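# Four arms lift cloth off lanterns and lay it flat

## Task

Arm feet in the scene frame (metres; heading in degrees counter-clockwise from +x): arm1 at x=+0.34 y=+0.74 z=+0.72 heading -90; arm2 at x=-0.34 y=+0.74 z=+0.72 heading -90; arm3 at x=-0.34 y=-0.74 z=+0.72 heading +90; arm4 at x=+0.34 y=-0.74 z=+0.72 heading +90. The lanterns poke up through holes in a cloth. Lift the cloth clear of them and lay it out flat. Each lantern must finish upright on the spot it occupies now. The task fails if, at any moment when no gripper holds the cloth, its mean height sinks by more than about a thumb's length in a single fall. When finished, open the grippers and pull the arms away. The result must hold up with no robot supporting it.

## Robot and tools

Robots and cameras. There are four identical i2rt Big YAM arms named arm1, arm2, arm3 and arm4. Each has six revolute joints, a two-finger gripper and a wrist camera (arm1_cam_wrist to arm4_cam_wrist, 504x504 fisheye). Two fixed room cameras, cam_high (896x504, wide, fovy 85.374) and cam_low (896x504, narrow, fovy 45.01), watch the scene. A hand reaches roughly 1.0 m from its joint 1 axis. With joints 1 and 6 at 0 and the hand level and pointing ahead, the wrist camera rides on top of the hand and looks toward the fingertips.

Frame. Everything shares one scene frame: origin on the floor, +z up, lengths in metres. The feet are at the positions listed in the task; arm1 and arm2 sit at y=+0.74 and face -y, arm3 and arm4 sit at y=-0.74 and face +y. The point called hand lies midway between the fingertips (URDF link pinch, 0.13629 m out from the gripper frame); its z axis runs along the fingers and the fingers separate along its y axis.

execute_actions. Argument "actions" is a list holding exactly one action or nothing. An empty list moves nothing and just reports state and images. The action is an object with one entry per arm you want to command ("arm1"..."arm4"); each entry contains only "joints", an object of absolute targets (not offsets), any subset of: joint1_rad, joint2_rad, joint3_rad, joint4_rad, joint5_rad, joint6_rad in radians, and gripper_m in metres. Ranges and done-tolerances:
- joint1_rad -2.879 to 2.879 (±0.045): turns the whole arm about its foot, positive is counter-clockwise seen from above, 0 points the arm the way its foot faces.
- joint2_rad 0 to 3.141 (±0.14): shoulder; 0 lays the upper arm back, about horizontal; larger values raise it and then tip it forward.
- joint3_rad 0 to 3.019 (±0.09): elbow; 0 is fully folded, larger opens it.
- joint4_rad -1.692 to 1.57 (±0.055): hand pitch, positive tilts the fingers up.
- joint5_rad -1.57 to 1.57 (±0.03): hand yaw, positive toward the arm's right.
- joint6_rad -2.094 to 2.094 (±0.035): hand roll, positive is clockwise when viewed from behind the hand.
- gripper_m 0 to 0.093 (±0.003): gap between fingertips; each finger moves half of it. Grip force tops out near 50 to 62 N per pad, lower on some.
All commanded motions begin at once and may finish at different moments; since joints differ in speed, the hand may sweep a wide arc between postures. One action is capped at 15 s. Joints or arms you leave out may still be driving toward earlier targets. Any unknown key or out-of-range number rejects the whole call and nothing moves. A target very near the current reading may produce no motion. "cameras" is an optional list of camera names or "all"; omitted, null or ["all"] gives every camera, [] gives none; a bad name rejects the call.

wait: "seconds" from 0 to 10. Commands nothing new; the scene keeps running; returns state and images like an empty action.

zoom_image: "camera" (one of the six names) and "region" [x0, y0, x1, y1] in pixels of that camera's most recent full image, top-left is (0, 0), at most 504 by 504. Gives a closer view.

read_manual: optional "section", only "licences"; returns URDF licence text, no motion.

finished_scene: "scene" integer 1 or 2. Closes the scene for good after the last command has been held; the reply says whether the goal was met and gives the next task. Answering without any tool call ends all scenes.

Reading results. Each call returns per-robot state including joint_positions, and images listed in order by the "pictures" line. joint_status tells how each commanded motion ended: "off_target" (stopped short, may still push), "contact_stop" or "time_out" (old target dropped, joint holds where it stopped), "not_followed" (a built-in self/inter-arm clearance check withheld that arm's joint targets; a line "joint command not followed" plus a "cause:" line appears, the gripper part still runs, and the arm may retry those targets on later actions). After a time_out a joint can keep pushing toward its target or a point at most 0.375, 0.375, 0.113, 0.225, 0.075, 0.3 rad (joints 1 to 6) away, and moves there if freed; on_its_own lists such joints, with "held at" showing the held target, not the position. Sending the reported position eases the push. A MOTOR HOT line appears from 85 °C; at 100 °C an OVER-TEMPERATURE FAULT drops that whole arm and its gripper, and unfinished keys then read "limit_stop_at_motor_heat" (resend the target). If any call reports a stop, the remaining motion, wait and finished_scene calls in that same reply are skipped.

Cautions. The arms do not halt on contact and can shove hard, which also heats motors; loads held up slowly sag. The robot keeps its last command while you think, so heat builds during long replies. Never let two arms press together: that ends the run. The clearance check may react late and ignores fingers, gripper housings and wrist cameras. Do not topple lanterns or push any rigid item out of the work area. Keep a grip on the cloth while lowering it so it never falls more than a thumb's length unheld. Finish with open grippers and arms withdrawn, the cloth lying flat on its own and every lantern upright in place.

Each tool is called after ">>>" as name(argument=value, ...) on one line, values as JSON.

## Session

>>> execute_actions(actions=[])

Scene clock: 0.00 s.
Motor temperatures (°C, as the motors report them): arm1=[27 25 25 29 25 26] | arm2=[26 27 26 29 27 28] | arm3=[28 27 29 26 29 25] | arm4=[30 29 28 28 29 25]
arm1.joint_positions: joint1_rad=-0.007 joint2_rad=+0.438 joint3_rad=+1.453 joint4_rad=-1.538 joint5_rad=+0.001 joint6_rad=-0.008 gripper_m=+0.094
arm1.joint_status: not commanded
arm1.hand: x=+0.3350 y=+0.6211 z=+1.3446 quat_wxyz=(-0.356, -0.606, -0.616, +0.355) (m; scene frame)
arm2.joint_positions: joint1_rad=+0.008 joint2_rad=+0.454 joint3_rad=+1.467 joint4_rad=-1.531 joint5_rad=+0.014 joint6_rad=+0.012 gripper_m=+0.094
arm2.joint_status: not commanded
arm2.hand: x=-0.3263 y=+0.6184 z=+1.2890 quat_wxyz=(-0.361, -0.600, -0.619, +0.355) (m; scene frame)
arm3.joint_positions: joint1_rad=-0.012 joint2_rad=+0.435 joint3_rad=+1.452 joint4_rad=-1.533 joint5_rad=+0.010 joint6_rad=+0.015 gripper_m=+0.094
arm3.joint_status: not commanded
arm3.hand: x=-0.3242 y=-0.6116 z=+1.3689 quat_wxyz=(-0.355, +0.596, -0.630, -0.349) (m; scene frame)
arm4.joint_positions: joint1_rad=-0.011 joint2_rad=+0.438 joint3_rad=+1.450 joint4_rad=-1.540 joint5_rad=-0.011 joint6_rad=-0.005 gripper_m=+0.094
arm4.joint_status: not commanded
arm4.hand: x=+0.3304 y=-0.6175 z=+1.3038 quat_wxyz=(-0.346, +0.624, -0.603, -0.358) (m; scene frame)
pictures: arm1_cam_wrist, arm2_cam_wrist, arm3_cam_wrist, arm4_cam_wrist, cam_high, cam_low
Images, in order (width x height): arm1_cam_wrist 504x504, arm2_cam_wrist 504x504, arm3_cam_wrist 504x504, arm4_cam_wrist 504x504, cam_high 896x504, cam_low 896x504.

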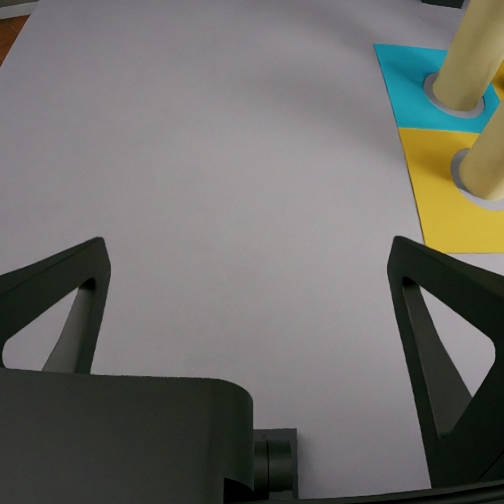

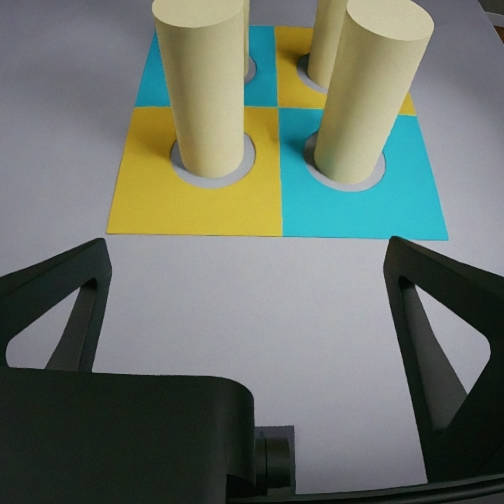

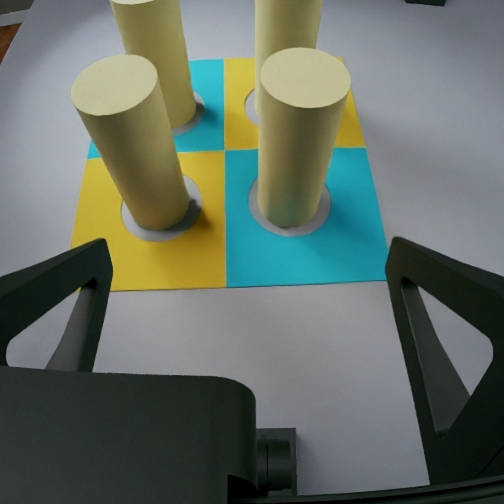

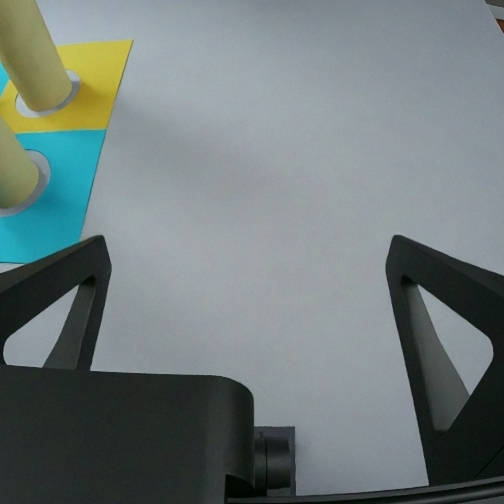

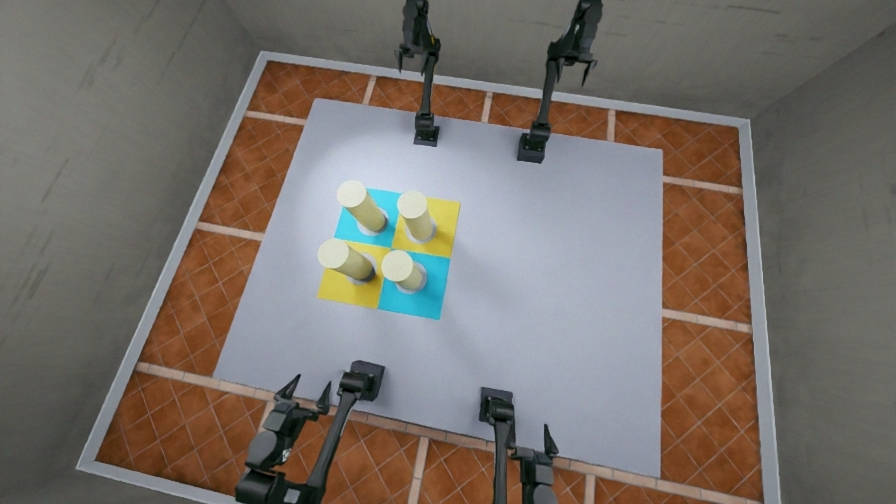

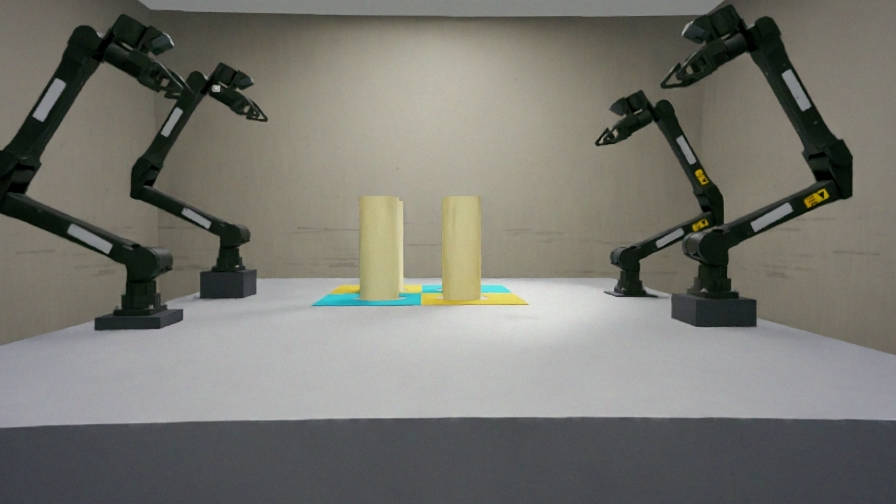

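>>> zoom_image(camera="cam_low", region=[290, 170, 560, 330])

>>> zoom_image(camera="cam_high", region=[290, 110, 570, 430])

Region (290, 170, 560, 330) of cam_low's 896x504 image, scaled by 1.867, with more detail than that image has; it fills the top 299 rows of this view, and the rest is white.

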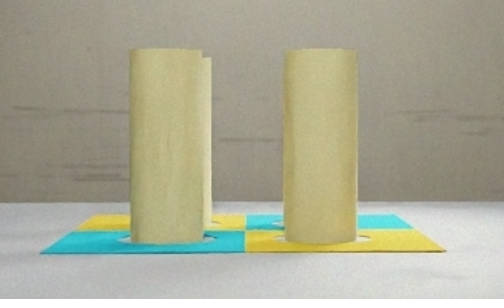

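Region (290, 110, 570, 430) of cam_high's 896x504 image, scaled by 1.575, with more detail than that image has; it fills the left 441 columns of this view, and the rest is white.

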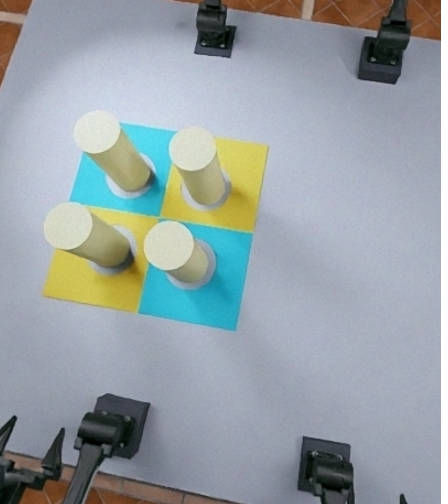

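>>> execute_actions(actions=[{"arm1":{"joints":{"joint1_rad":-0.767,"joint2_rad":1.776,"joint3_rad":1.273,"joint4_rad":-0.747,"joint5_rad":0,"joint6_rad":0}},"arm2":{"joints":{"joint1_rad":-0.749,"joint2_rad":1.861,"joint3_rad":1.604,"joint4_rad":-1.314,"joint5_rad":0,"joint6_rad":1.57}},"arm3":{"joints":{"joint1_rad":0.795,"joint2_rad":1.848,"joint3_rad":1.346,"joint4_rad":-1.069,"joint5_rad":0,"joint6_rad":-1.57}},"arm4":{"joints":{"joint1_rad":0.773,"joint2_rad":1.660,"joint3_rad":1.229,"joint4_rad":-0.819,"joint5_rad":0,"joint6_rad":0}}}])

Scene clock: 122.17 s.
Motor temperatures (°C, as the motors report them): arm1=[27 27 32 29 25 26] | arm2=[26 28 31 30 27 28] | arm3=[28 28 35 27 29 25] | arm4=[30 30 32 28 29 25]
arm1.joint_positions: joint1_rad=-0.775 joint2_rad=+1.780 joint3_rad=+1.263 joint4_rad=-0.762 joint5_rad=-0.001 joint6_rad=-0.007 gripper_m=+0.094
arm1.joint_status: all done
arm1.hand: x=-0.0570 y=+0.3272 z=+0.8540 quat_wxyz=(-0.060, -0.907, -0.394, +0.134) (m; scene frame)
arm2.joint_positions: joint1_rad=-0.757 joint2_rad=+1.844 joint3_rad=+1.592 joint4_rad=-1.314 joint5_rad=-0.001 joint6_rad=+1.556 gripper_m=+0.094
arm2.joint_status: all done
arm2.hand: x=-0.7036 y=+0.3204 z=+0.8722 quat_wxyz=(-0.009, -0.938, +0.345, +0.004) (m; scene frame)
arm3.joint_positions: joint1_rad=+0.800 joint2_rad=+1.849 joint3_rad=+1.345 joint4_rad=-1.076 joint5_rad=+0.003 joint6_rad=-1.559 gripper_m=+0.094
arm3.joint_status: all done
arm3.hand: x=-0.7028 y=-0.3677 z=+0.8601 quat_wxyz=(+0.008, +0.927, +0.376, -0.003) (m; scene frame)
arm4.joint_positions: joint1_rad=+0.782 joint2_rad=+1.664 joint3_rad=+1.225 joint4_rad=-0.837 joint5_rad=+0.001 joint6_rad=-0.005 gripper_m=+0.094
arm4.joint_status: all done
arm4.hand: x=-0.0596 y=-0.3684 z=+0.8548 quat_wxyz=(-0.055, +0.920, -0.362, -0.136) (m; scene frame)
pictures: arm1_cam_wrist, arm2_cam_wrist, arm3_cam_wrist, arm4_cam_wrist, cam_high, cam_low
Images, in order (width x height): arm1_cam_wrist 504x504, arm2_cam_wrist 504x504, arm3_cam_wrist 504x504, arm4_cam_wrist 504x504, cam_high 896x504, cam_low 896x504.

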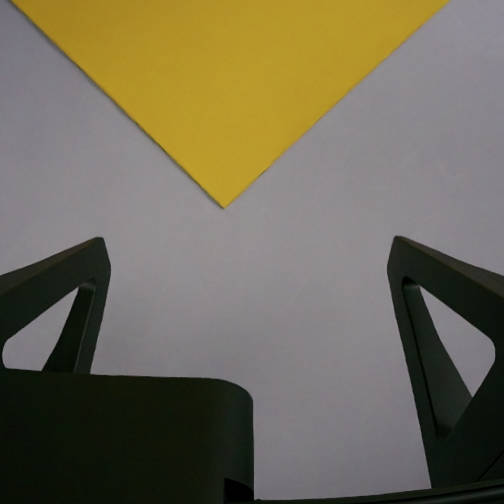

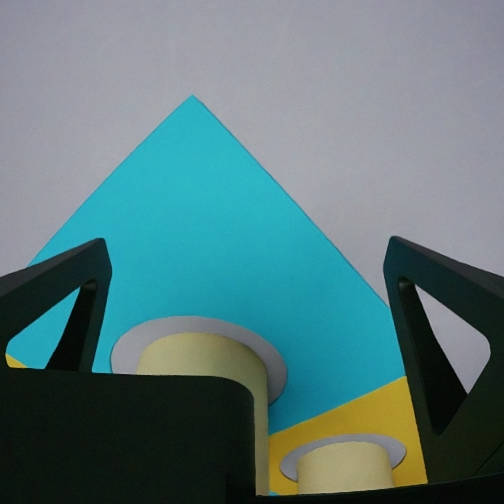

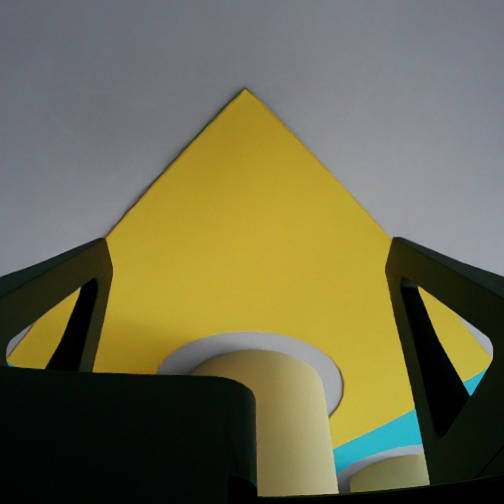

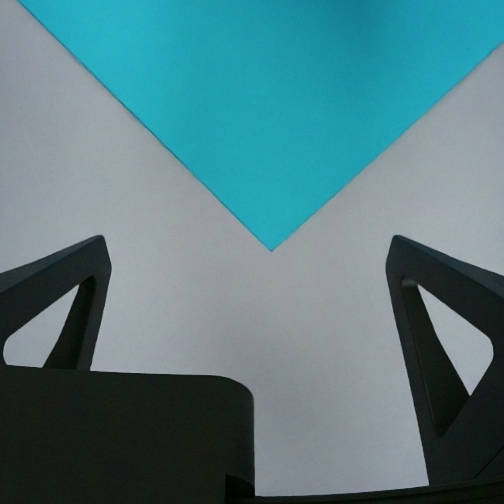

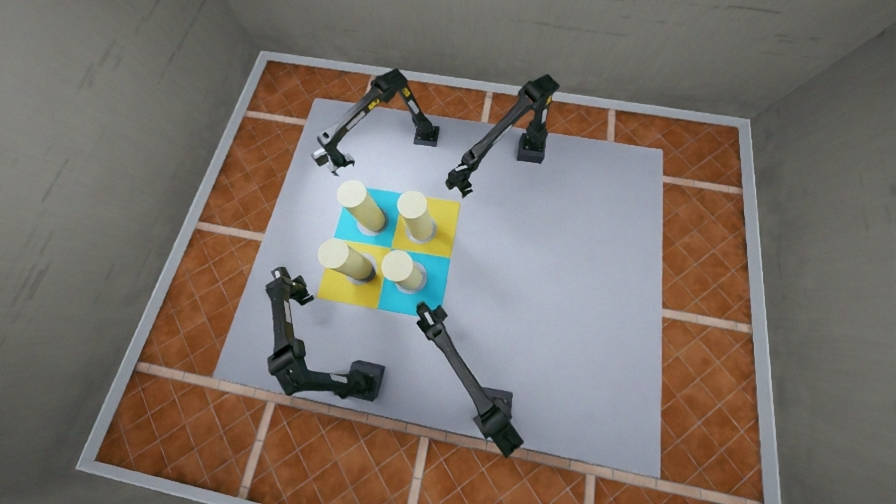

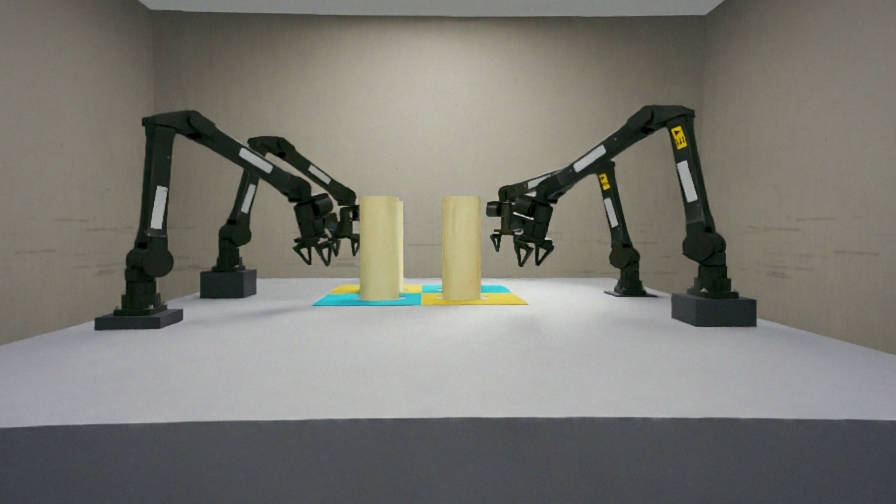

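>>> execute_actions(actions=[{"arm1":{"joints":{"joint1_rad":-0.743,"joint2_rad":1.948,"joint3_rad":1.2,"joint4_rad":-0.49}},"arm2":{"joints":{"joint1_rad":-0.745,"joint2_rad":2.056,"joint3_rad":1.6,"joint4_rad":-1.11}},"arm3":{"joints":{"joint1_rad":0.79,"joint2_rad":2.003,"joint3_rad":1.257,"joint4_rad":-0.82}},"arm4":{"joints":{"joint1_rad":0.75,"joint2_rad":1.755,"joint3_rad":1.033,"joint4_rad":-0.515}}}], cameras=["arm1_cam_wrist","arm2_cam_wrist","arm3_cam_wrist","arm4_cam_wrist","cam_low"])

Scene clock: 170.10 s.
Motor temperatures (°C, as the motors report them): arm1=[27 30 35 29 25 26] | arm2=[26 30 34 29 27 28] | arm3=[28 32 36 27 29 25] | arm4=[30 33 34 28 29 25]
arm1.joint_positions: joint1_rad=-0.745 joint2_rad=+1.966 joint3_rad=+1.187 joint4_rad=-0.505 joint5_rad=-0.001 joint6_rad=-0.007 gripper_m=+0.094
arm1.joint_status: all done
arm1.hand: x=-0.0455 y=+0.3134 z=+0.7413 quat_wxyz=(-0.061, -0.902, -0.408, +0.131) (m; scene frame)
arm2.joint_positions: joint1_rad=-0.754 joint2_rad=+2.064 joint3_rad=+1.589 joint4_rad=-1.120 joint5_rad=-0.001 joint6_rad=+1.557 gripper_m=+0.094
arm2.joint_status: all done
arm2.hand: x=-0.7260 y=+0.2923 z=+0.7483 quat_wxyz=(+0.005, -0.939, +0.344, -0.001) (m; scene frame)
arm3.joint_positions: joint1_rad=+0.797 joint2_rad=+2.022 joint3_rad=+1.254 joint4_rad=-0.833 joint5_rad=+0.003 joint6_rad=-1.560 gripper_m=+0.094
arm3.joint_status: all done
arm3.hand: x=-0.6973 y=-0.3735 z=+0.7450 quat_wxyz=(+0.017, +0.927, +0.375, +0.000) (m; scene frame)
arm4.joint_positions: joint1_rad=+0.754 joint2_rad=+1.769 joint3_rad=+1.021 joint4_rad=-0.533 joint5_rad=+0.001 joint6_rad=-0.005 gripper_m=+0.094
arm4.joint_status: all done
arm4.hand: x=-0.0282 y=-0.3776 z=+0.7442 quat_wxyz=(-0.056, +0.916, -0.376, -0.133) (m; scene frame)
pictures: arm1_cam_wrist, arm2_cam_wrist, arm3_cam_wrist, arm4_cam_wrist, cam_low
Images, in order (width x height): arm1_cam_wrist 504x504, arm2_cam_wrist 504x504, arm3_cam_wrist 504x504, arm4_cam_wrist 504x504, cam_low 896x504.

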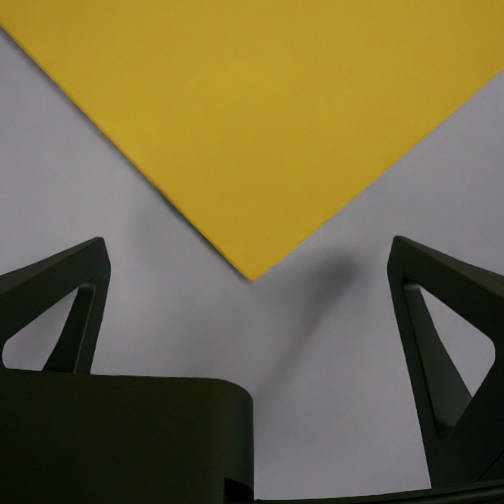

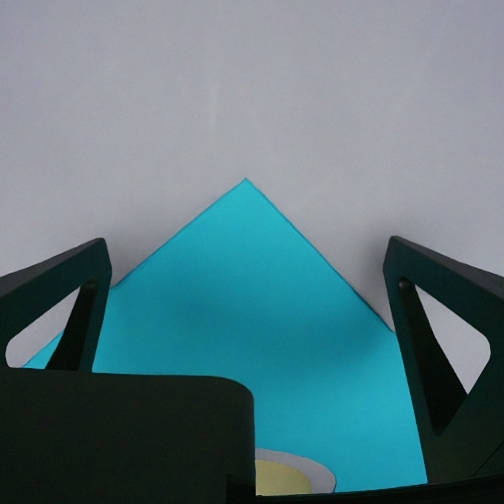

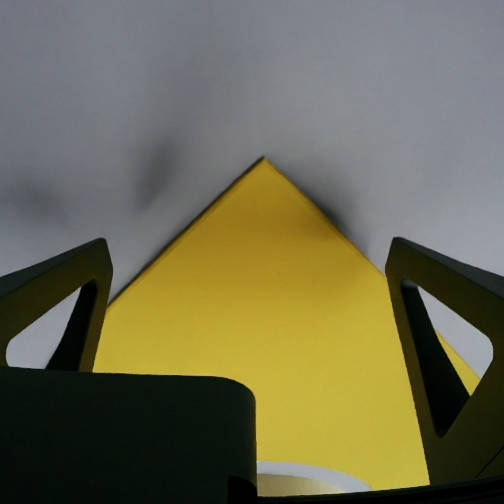

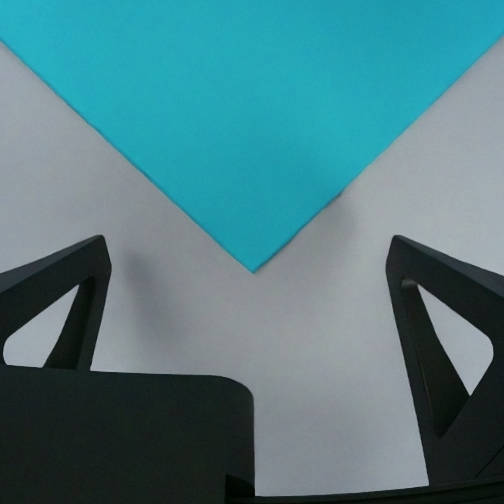

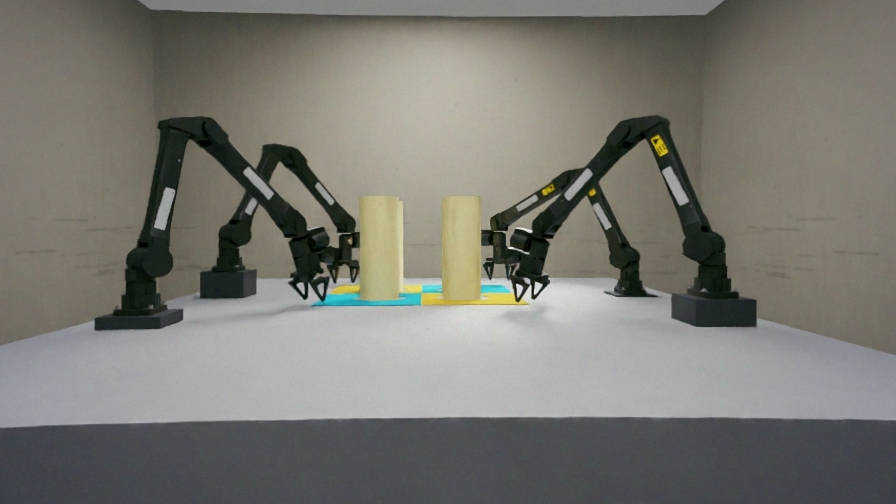

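>>> execute_actions(actions=[{"arm1":{"joints":{"joint2_rad":1.995,"joint3_rad":1.296,"joint4_rad":-0.506,"gripper_m":0.06}},"arm2":{"joints":{"joint1_rad":-0.69,"joint2_rad":2.056,"joint3_rad":1.59,"joint4_rad":-1.07,"gripper_m":0.06}},"arm3":{"joints":{"joint1_rad":0.743,"joint2_rad":2.003,"joint3_rad":1.257,"joint4_rad":-0.756,"gripper_m":0.06}},"arm4":{"joints":{"joint2_rad":1.825,"joint3_rad":1.13,"joint4_rad":-0.511,"gripper_m":0.06}}}], cameras=[])

Scene clock: 209.67 s.
Motor temperatures (°C, as the motors report them): arm1=[27 32 35 29 25 26] | arm2=[26 33 34 29 27 28] | arm3=[28 34 36 27 29 25] | arm4=[30 34 34 28 29 25]
arm1.joint_positions: joint1_rad=-0.745 joint2_rad=+1.980 joint3_rad=+1.258 joint4_rad=-0.505 joint5_rad=-0.001 joint6_rad=-0.007 gripper_m=+0.060
arm1.joint_status: all done
arm1.hand: x=-0.0675 y=+0.2889 z=+0.7590 quat_wxyz=(-0.073, -0.897, -0.406, +0.157) (m; scene frame)
arm2.joint_positions: joint1_rad=-0.683 joint2_rad=+2.064 joint3_rad=+1.589 joint4_rad=-1.082 joint5_rad=+0.000 joint6_rad=+1.557 gripper_m=+0.060
arm2.joint_status: all done
arm2.hand: x=-0.6987 y=+0.2579 z=+0.7483 quat_wxyz=(-0.013, -0.950, +0.311, +0.006) (m; scene frame)
arm3.joint_positions: joint1_rad=+0.737 joint2_rad=+2.022 joint3_rad=+1.254 joint4_rad=-0.770 joint5_rad=+0.003 joint6_rad=-1.561 gripper_m=+0.060
arm3.joint_status: all done
arm3.hand: x=-0.6848 y=-0.3409 z=+0.7445 quat_wxyz=(-0.012, +0.938, +0.347, -0.011) (m; scene frame)
arm4.joint_positions: joint1_rad=+0.754 joint2_rad=+1.813 joint3_rad=+1.088 joint4_rad=-0.526 joint5_rad=+0.001 joint6_rad=-0.005 gripper_m=+0.060
arm4.joint_status: all done
arm4.hand: x=-0.0485 y=-0.3574 z=+0.7463 quat_wxyz=(-0.062, +0.913, -0.375, -0.147) (m; scene frame)
pictures: none
No camera images: the call's "cameras" was empty. Leave "cameras" out to get every camera's image.

>>> execute_actions(actions=[{"arm1":{"joints":{"joint2_rad":2.048}},"arm2":{"joints":{"joint2_rad":2.11}},"arm3":{"joints":{"joint2_rad":2.068}},"arm4":{"joints":{"joint2_rad":1.862}}}], cameras=["arm1_cam_wrist","arm2_cam_wrist","arm3_cam_wrist","arm4_cam_wrist"])

Scene clock: 218.07 s.
Motor temperatures (°C, as the motors report them): arm1=[27 32 36 29 25 26] | arm2=[26 33 34 29 27 28] | arm3=[28 34 36 27 29 25] | arm4=[30 33 35 28 29 25]
arm1.joint_positions: joint1_rad=-0.745 joint2_rad=+2.028 joint3_rad=+1.268 joint4_rad=-0.505 joint5_rad=+0.001 joint6_rad=-0.008 gripper_m=+0.060
arm1.joint_status: all done
arm1.hand: x=-0.0651 y=+0.2919 z=+0.7343 quat_wxyz=(-0.064, -0.900, -0.407, +0.140) (m; scene frame)
arm2.joint_positions: joint1_rad=-0.683 joint2_rad=+2.077 joint3_rad=+1.589 joint4_rad=-1.081 joint5_rad=+0.000 joint6_rad=+1.557 gripper_m=+0.060
arm2.joint_status: all done
arm2.hand: x=-0.6978 y=+0.2591 z=+0.7403 quat_wxyz=(-0.007, -0.950, +0.311, +0.003) (m; scene frame)
arm3.joint_positions: joint1_rad=+0.737 joint2_rad=+2.045 joint3_rad=+1.254 joint4_rad=-0.769 joint5_rad=+0.003 joint6_rad=-1.561 gripper_m=+0.060
arm3.joint_status: all done
arm3.hand: x=-0.6820 y=-0.3444 z=+0.7329 quat_wxyz=(-0.002, +0.938, +0.347, -0.007) (m; scene frame)
arm4.joint_positions: joint1_rad=+0.754 joint2_rad=+1.845 joint3_rad=+1.093 joint4_rad=-0.525 joint5_rad=+0.001 joint6_rad=-0.005 gripper_m=+0.060
arm4.joint_status: all done
arm4.hand: x=-0.0472 y=-0.3587 z=+0.7314 quat_wxyz=(-0.057, +0.915, -0.375, -0.135) (m; scene frame)
pictures: arm1_cam_wrist, arm2_cam_wrist, arm3_cam_wrist, arm4_cam_wrist
Images, in order (width x height): arm1_cam_wrist 504x504, arm2_cam_wrist 504x504, arm3_cam_wrist 504x504, arm4_cam_wrist 504x504.

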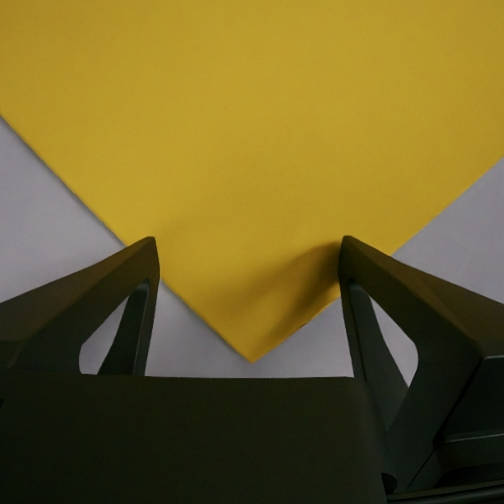

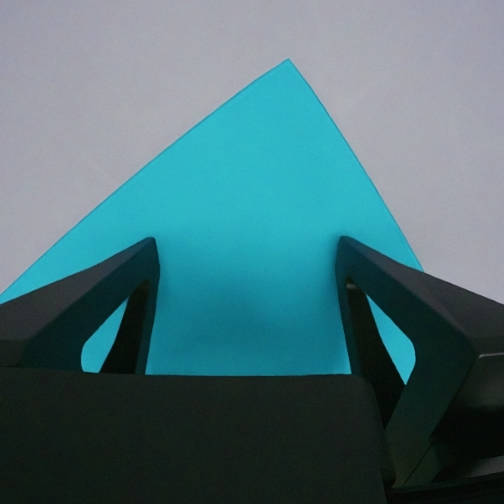

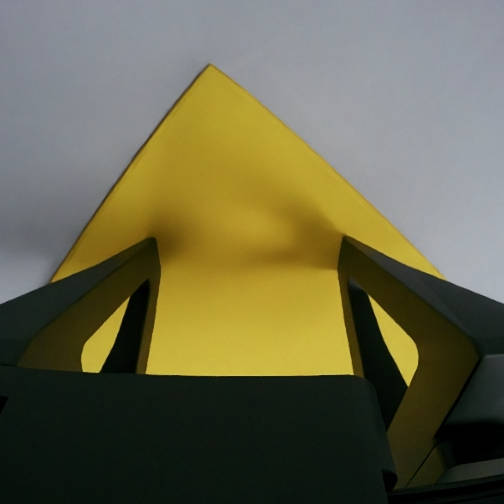

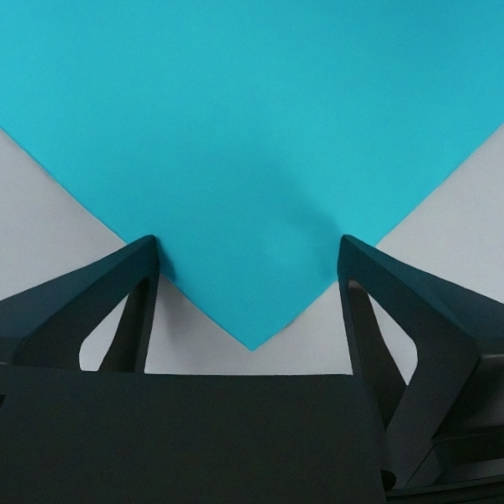

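>>> execute_actions(actions=[{"arm1":{"joints":{"joint2_rad":2.075}},"arm2":{"joints":{"joint2_rad":2.145}},"arm3":{"joints":{"joint2_rad":2.095}},"arm4":{"joints":{"joint2_rad":1.89}}}], cameras=[])

>>> execute_actions(actions=[{"arm1":{"joints":{"gripper_m":0}},"arm2":{"joints":{"gripper_m":0}},"arm3":{"joints":{"gripper_m":0}},"arm4":{"joints":{"gripper_m":0}}}], cameras=["arm1_cam_wrist","arm2_cam_wrist","arm3_cam_wrist","arm4_cam_wrist"])

Scene clock: 227.77 s.
Motor temperatures (°C, as the motors report them): arm1=[27 32 36 29 25 26] | arm2=[26 33 34 29 27 28] | arm3=[28 34 36 27 29 25] | arm4=[30 33 36 28 29 25]
arm1.joint_positions: joint1_rad=-0.745 joint2_rad=+2.031 joint3_rad=+1.268 joint4_rad=-0.505 joint5_rad=+0.001 joint6_rad=-0.008 gripper_m=+0.060
arm1.joint_status: all done
arm1.hand: x=-0.0647 y=+0.2923 z=+0.7326 quat_wxyz=(-0.063, -0.901, -0.407, +0.138) (m; scene frame)
arm2.joint_positions: joint1_rad=-0.683 joint2_rad=+2.100 joint3_rad=+1.589 joint4_rad=-1.079 joint5_rad=+0.000 joint6_rad=+1.557 gripper_m=+0.060
arm2.joint_status: all done
arm2.hand: x=-0.6966 y=+0.2608 z=+0.7271 quat_wxyz=(+0.003, -0.950, +0.311, +0.000) (m; scene frame)
arm3.joint_positions: joint1_rad=+0.737 joint2_rad=+2.045 joint3_rad=+1.254 joint4_rad=-0.769 joint5_rad=+0.003 joint6_rad=-1.561 gripper_m=+0.060
arm3.joint_status: all done
arm3.hand: x=-0.6820 y=-0.3444 z=+0.7327 quat_wxyz=(-0.002, +0.938, +0.347, -0.007) (m; scene frame)
arm4.joint_positions: joint1_rad=+0.754 joint2_rad=+1.849 joint3_rad=+1.095 joint4_rad=-0.525 joint5_rad=+0.001 joint6_rad=-0.005 gripper_m=+0.060
arm4.joint_status: all done
arm4.hand: x=-0.0474 y=-0.3585 z=+0.7302 quat_wxyz=(-0.056, +0.915, -0.376, -0.134) (m; scene frame)
pictures: none
No camera images: the call's "cameras" was empty. Leave "cameras" out to get every camera's image.

Scene clock: 228.43 s.
Motor temperatures (°C, as the motors report them): arm1=[27 32 36 29 25 26] | arm2=[26 33 34 29 27 28] | arm3=[28 34 36 27 29 25] | arm4=[30 33 36 28 29 25]
arm1.joint_positions: joint1_rad=-0.745 joint2_rad=+2.033 joint3_rad=+1.273 joint4_rad=-0.505 joint5_rad=+0.001 joint6_rad=-0.008 gripper_m=+0.003
arm1.joint_status: gripper_m off_target (ended at +0.003, target +0.000)
arm1.hand: x=-0.0662 y=+0.2907 z=+0.7331 quat_wxyz=(-0.064, -0.900, -0.407, +0.140) (m; scene frame)
arm2.joint_positions: joint1_rad=-0.683 joint2_rad=+2.100 joint3_rad=+1.589 joint4_rad=-1.075 joint5_rad=-0.005 joint6_rad=+1.557 gripper_m=+0.003
arm2.joint_status: all done
arm2.hand: x=-0.6964 y=+0.2595 z=+0.7271 quat_wxyz=(+0.000, -0.950, +0.311, -0.002) (m; scene frame)
arm3.joint_positions: joint1_rad=+0.737 joint2_rad=+2.045 joint3_rad=+1.254 joint4_rad=-0.767 joint5_rad=+0.005 joint6_rad=-1.561 gripper_m=+0.002
arm3.joint_status: all done
arm3.hand: x=-0.6819 y=-0.3440 z=+0.7327 quat_wxyz=(-0.002, +0.938, +0.347, -0.006) (m; scene frame)
arm4.joint_positions: joint1_rad=+0.754 joint2_rad=+1.853 joint3_rad=+1.109 joint4_rad=-0.518 joint5_rad=+0.001 joint6_rad=-0.005 gripper_m=+0.003
arm4.joint_status: gripper_m off_target (ended at +0.003, target +0.000)
arm4.hand: x=-0.0533 y=-0.3526 z=+0.7336 quat_wxyz=(-0.060, +0.914, -0.375, -0.142) (m; scene frame)
pictures: arm1_cam_wrist, arm2_cam_wrist, arm3_cam_wrist, arm4_cam_wrist
Images, in order (width x height): arm1_cam_wrist 504x504, arm2_cam_wrist 504x504, arm3_cam_wrist 504x504, arm4_cam_wrist 504x504.

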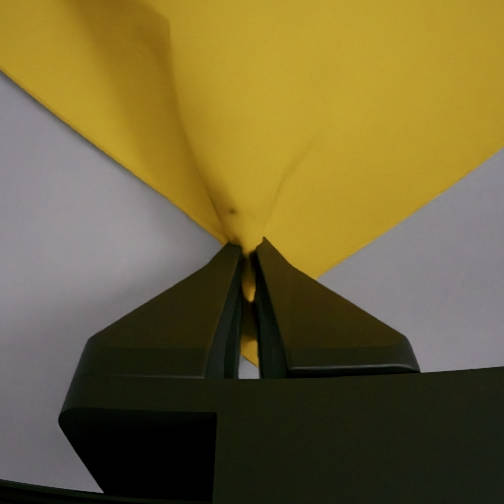

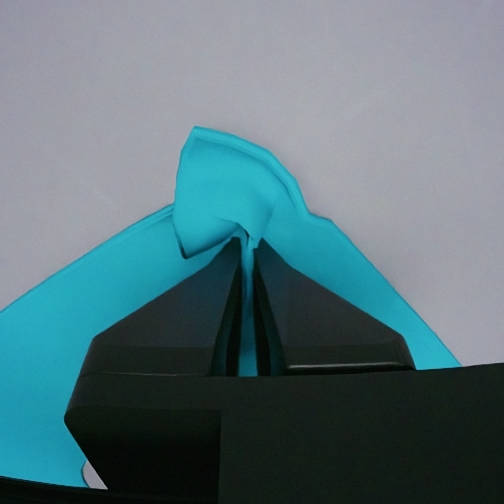

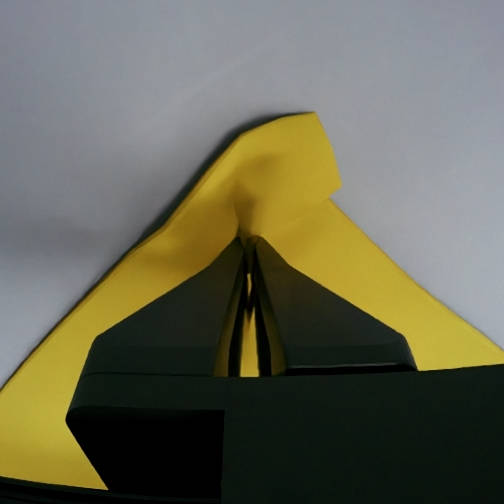

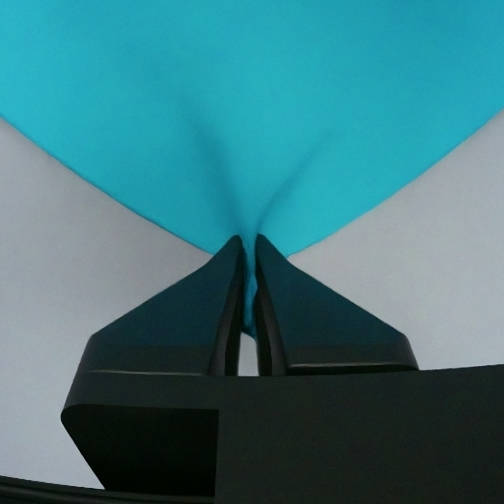

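>>> execute_actions(actions=[{"arm1":{"joints":{"joint2_rad":1.876,"joint3_rad":1.345,"joint4_rad":-0.701}},"arm2":{"joints":{"joint2_rad":1.938,"joint3_rad":1.635,"joint4_rad":-1.178}},"arm3":{"joints":{"joint2_rad":1.852,"joint3_rad":1.257,"joint4_rad":-0.903}},"arm4":{"joints":{"joint2_rad":1.697,"joint3_rad":1.21,"joint4_rad":-0.743}}}], cameras=["arm2_cam_wrist","arm3_cam_wrist","cam_high","cam_low"])

Scene clock: 259.27 s.
Motor temperatures (°C, as the motors report them): arm1=[27 32 37 29 25 26] | arm2=[26 32 34 29 27 28] | arm3=[28 33 36 27 30 25] | arm4=[30 33 36 28 29 25]
arm1.joint_positions: joint1_rad=-0.745 joint2_rad=+1.869 joint3_rad=+1.324 joint4_rad=-0.682 joint5_rad=+0.001 joint6_rad=-0.008 gripper_m=+0.003
arm1.joint_status: all done
arm1.hand: x=-0.0698 y=+0.2874 z=+0.8349 quat_wxyz=(-0.072, -0.897, -0.406, +0.157) (m; scene frame)
arm2.joint_positions: joint1_rad=-0.676 joint2_rad=+1.922 joint3_rad=+1.604 joint4_rad=-1.167 joint5_rad=-0.009 joint6_rad=+1.557 gripper_m=+0.003
arm2.joint_status: all done
arm2.hand: x=-0.6908 y=+0.2591 z=+0.8345 quat_wxyz=(-0.048, -0.950, +0.307, +0.013) (m; scene frame)
arm3.joint_positions: joint1_rad=+0.728 joint2_rad=+1.838 joint3_rad=+1.254 joint4_rad=-0.891 joint5_rad=+0.012 joint6_rad=-1.561 gripper_m=+0.002
arm3.joint_status: all done
arm3.hand: x=-0.6781 y=-0.3367 z=+0.8362 quat_wxyz=(-0.043, +0.938, +0.342, -0.017) (m; scene frame)
arm4.joint_positions: joint1_rad=+0.754 joint2_rad=+1.689 joint3_rad=+1.186 joint4_rad=-0.721 joint5_rad=+0.001 joint6_rad=-0.005 gripper_m=+0.003
arm4.joint_status: all done
arm4.hand: x=-0.0560 y=-0.3501 z=+0.8343 quat_wxyz=(-0.067, +0.911, -0.374, -0.159) (m; scene frame)
pictures: arm2_cam_wrist, arm3_cam_wrist, cam_high, cam_low
Images, in order (width x height): arm2_cam_wrist 504x504, arm3_cam_wrist 504x504, cam_high 896x504, cam_low 896x504.

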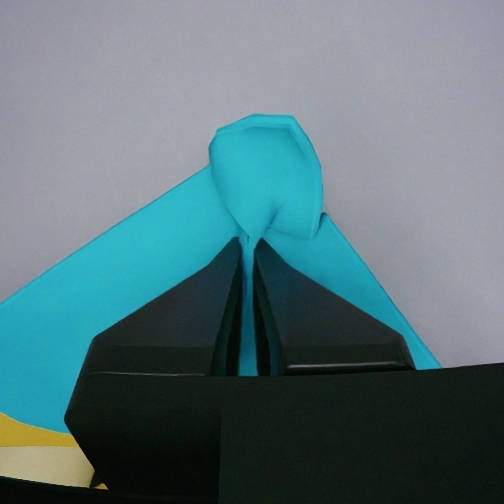

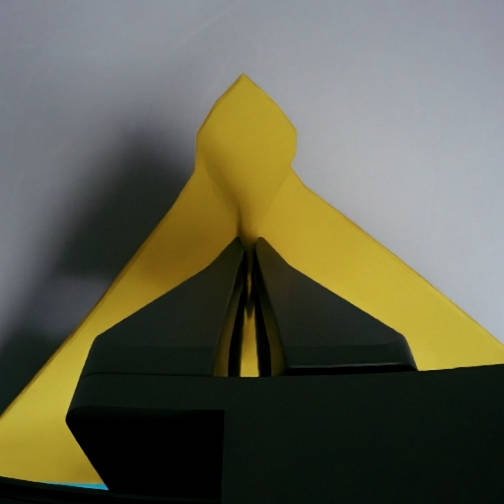

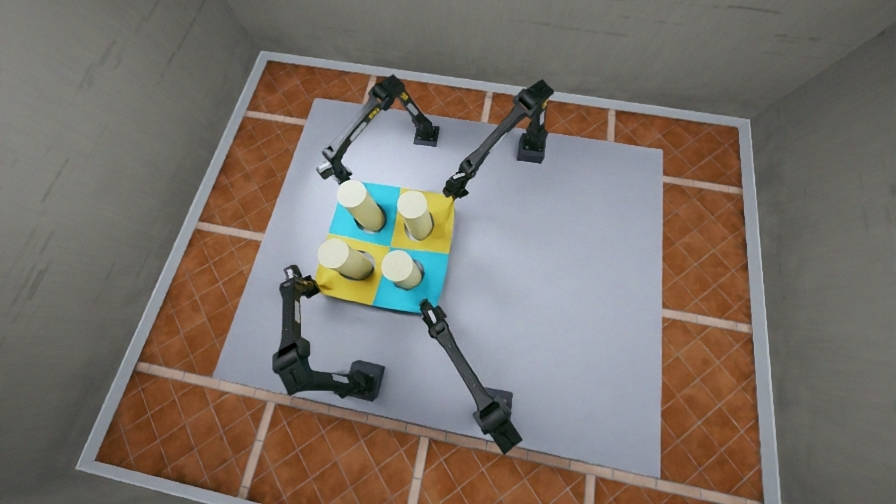

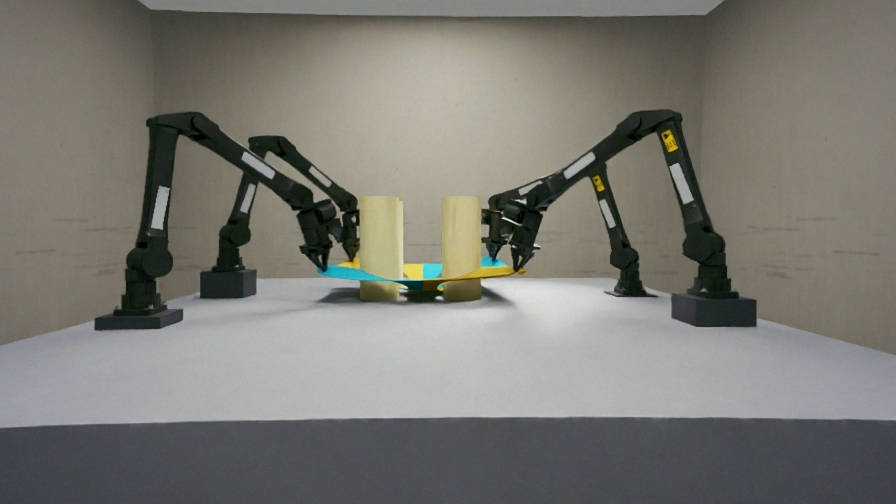

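>>> execute_actions(actions=[{"arm1":{"joints":{"joint2_rad":1.742,"joint3_rad":1.45,"joint4_rad":-0.913}},"arm2":{"joints":{"joint1_rad":-0.7,"joint2_rad":1.8,"joint3_rad":1.7,"joint4_rad":-1.25}},"arm3":{"joints":{"joint1_rad":0.753,"joint2_rad":1.692,"joint3_rad":1.35,"joint4_rad":-1.082}},"arm4":{"joints":{"joint2_rad":1.575,"joint3_rad":1.348,"joint4_rad":-0.978}}}], cameras=["cam_high","cam_low"])

>>> zoom_image(camera="cam_high", region=[280, 140, 500, 350])

Scene clock: 285.43 s.
Motor temperatures (°C, as the motors report them): arm1=[27 33 39 29 25 26] | arm2=[26 33 38 29 27 28] | arm3=[28 34 38 26 30 25] | arm4=[30 34 37 28 29 25]
arm1.joint_positions: joint1_rad=-0.745 joint2_rad=+1.735 joint3_rad=+1.423 joint4_rad=-0.891 joint5_rad=+0.001 joint6_rad=-0.008 gripper_m=+0.003
arm1.joint_status: all done
arm1.hand: x=-0.0667 y=+0.2915 z=+0.9379 quat_wxyz=(-0.076, -0.896, -0.405, +0.168) (m; scene frame)
arm2.joint_positions: joint1_rad=-0.676 joint2_rad=+1.789 joint3_rad=+1.665 joint4_rad=-1.238 joint5_rad=-0.011 joint6_rad=+1.557 gripper_m=+0.003
arm2.joint_status: all done
arm2.hand: x=-0.6898 y=+0.2594 z=+0.9345 quat_wxyz=(-0.107, -0.946, +0.305, +0.032) (m; scene frame)
arm3.joint_positions: joint1_rad=+0.729 joint2_rad=+1.679 joint3_rad=+1.317 joint4_rad=-1.068 joint5_rad=+0.012 joint6_rad=-1.561 gripper_m=+0.002
arm3.joint_status: all done
arm3.hand: x=-0.6730 y=-0.3416 z=+0.9351 quat_wxyz=(-0.064, +0.937, +0.342, -0.026) (m; scene frame)
arm4.joint_positions: joint1_rad=+0.754 joint2_rad=+1.567 joint3_rad=+1.318 joint4_rad=-0.954 joint5_rad=+0.001 joint6_rad=-0.005 gripper_m=+0.003
arm4.joint_status: all done
arm4.hand: x=-0.0523 y=-0.3537 z=+0.9369 quat_wxyz=(-0.071, +0.910, -0.373, -0.168) (m; scene frame)
pictures: cam_high, cam_low
Images, in order (width x height): cam_high 896x504, cam_low 896x504.

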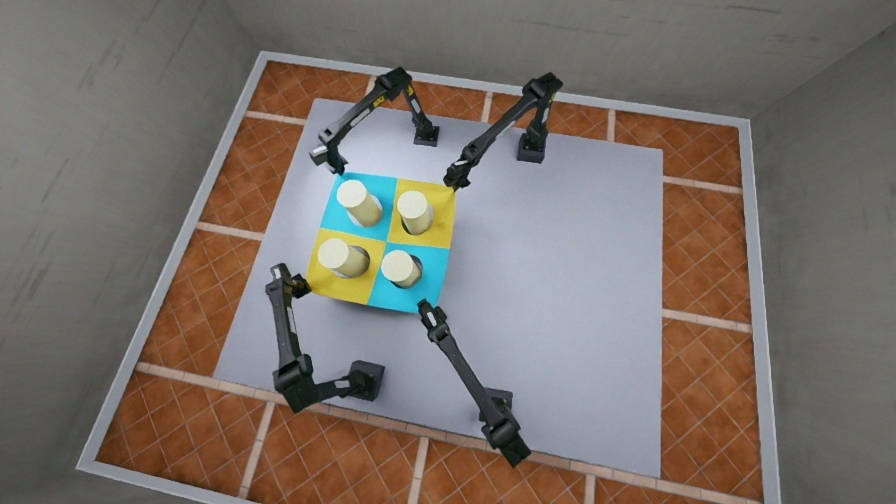

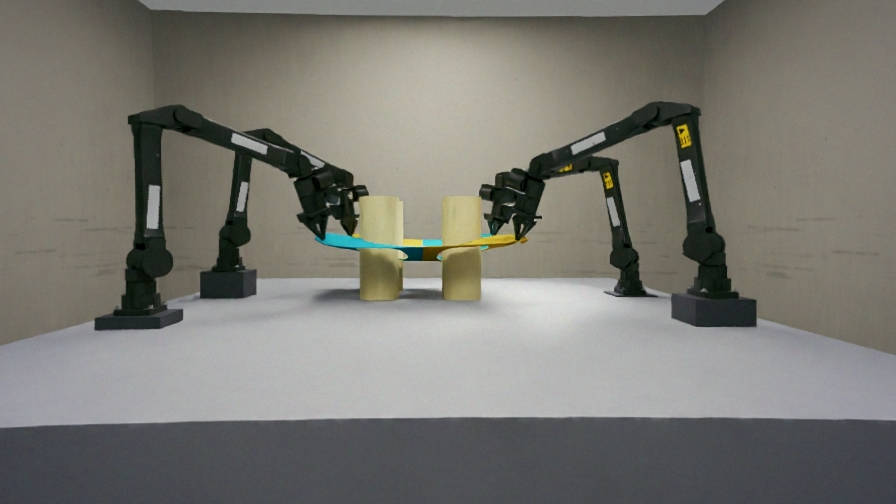

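Region (280, 140, 500, 350) of cam_high's 896x504 image, scaled by 2.291, with more detail than that image has; it fills the top 481 rows of this view, and the rest is white.

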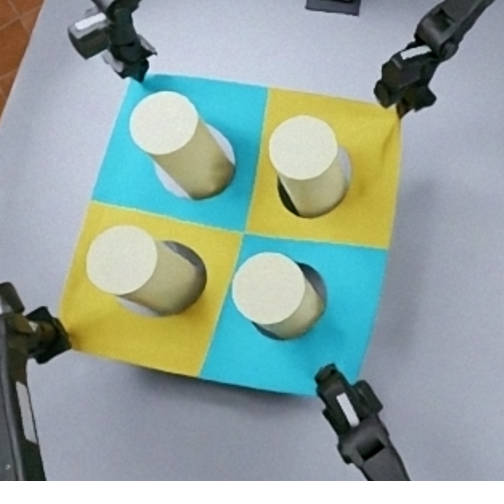

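>>> execute_actions(actions=[{"arm1":{"joints":{"joint2_rad":1.64,"joint3_rad":1.564,"joint4_rad":-1.025}},"arm2":{"joints":{"joint1_rad":-0.71,"joint2_rad":1.707,"joint3_rad":1.82,"joint4_rad":-1.303}},"arm3":{"joints":{"joint1_rad":0.765,"joint2_rad":1.571,"joint3_rad":1.466,"joint4_rad":-1.189}},"arm4":{"joints":{"joint2_rad":1.491,"joint3_rad":1.498,"joint4_rad":-1.108}}}], cameras=["cam_high","cam_low"])

>>> zoom_image(camera="cam_high", region=[280, 140, 500, 350])

Scene clock: 307.70 s.
Motor temperatures (°C, as the motors report them): arm1=[27 33 42 29 25 26] | arm2=[26 33 40 29 28 28] | arm3=[28 34 43 26 30 25] | arm4=[30 34 39 28 29 25]
arm1.joint_positions: joint1_rad=-0.745 joint2_rad=+1.642 joint3_rad=+1.528 joint4_rad=-1.003 joint5_rad=+0.001 joint6_rad=-0.008 gripper_m=+0.003
arm1.joint_status: all done
arm1.hand: x=-0.0676 y=+0.2912 z=+1.0306 quat_wxyz=(-0.093, -0.888, -0.401, +0.206) (m; scene frame)
arm2.joint_positions: joint1_rad=-0.683 joint2_rad=+1.699 joint3_rad=+1.778 joint4_rad=-1.293 joint5_rad=-0.012 joint6_rad=+1.558 gripper_m=+0.003
arm2.joint_status: all done
arm2.hand: x=-0.6943 y=+0.2594 z=+1.0340 quat_wxyz=(-0.176, -0.934, +0.305, +0.055) (m; scene frame)
arm3.joint_positions: joint1_rad=+0.742 joint2_rad=+1.559 joint3_rad=+1.423 joint4_rad=-1.178 joint5_rad=+0.013 joint6_rad=-1.561 gripper_m=+0.002
arm3.joint_status: all done
arm3.hand: x=-0.6799 y=-0.3417 z=+1.0342 quat_wxyz=(-0.118, +0.930, +0.345, -0.047) (m; scene frame)
arm4.joint_positions: joint1_rad=+0.754 joint2_rad=+1.493 joint3_rad=+1.460 joint4_rad=-1.084 joint5_rad=+0.001 joint6_rad=-0.005 gripper_m=+0.003
arm4.joint_status: all done
arm4.hand: x=-0.0543 y=-0.3519 z=+1.0312 quat_wxyz=(-0.087, +0.901, -0.370, -0.208) (m; scene frame)
pictures: cam_high, cam_low
Images, in order (width x height): cam_high 896x504, cam_low 896x504.

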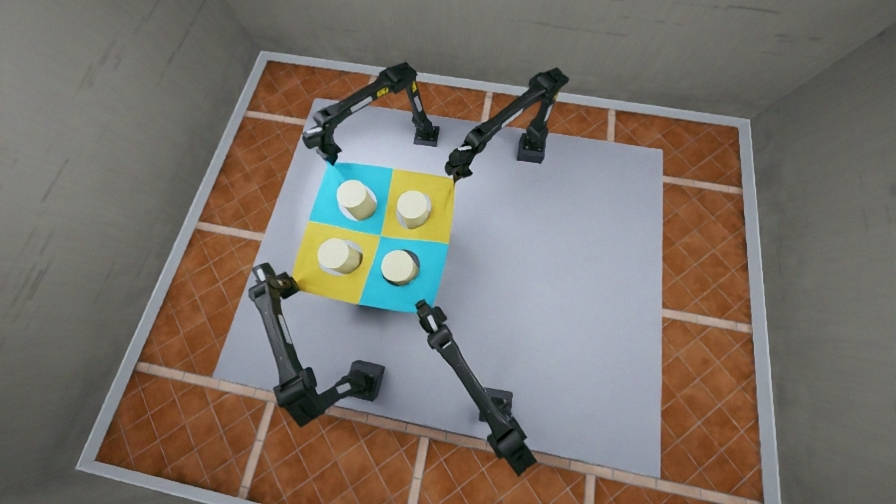

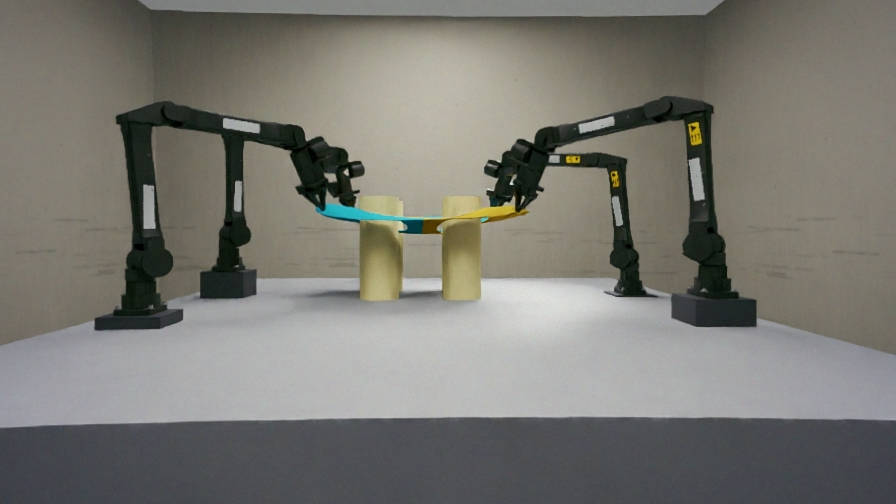

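Region (280, 140, 500, 350) of cam_high's 896x504 image, scaled by 2.291, with more detail than that image has; it fills the top 481 rows of this view, and the rest is white.

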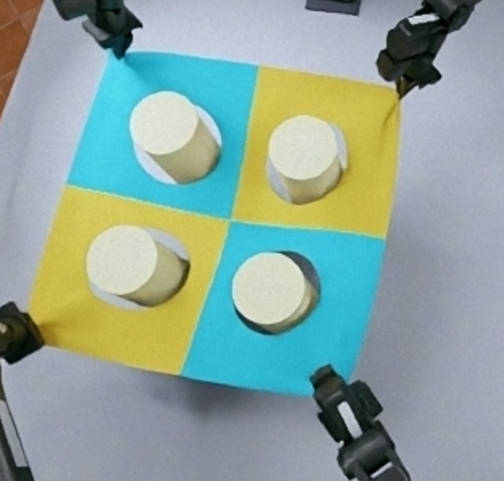

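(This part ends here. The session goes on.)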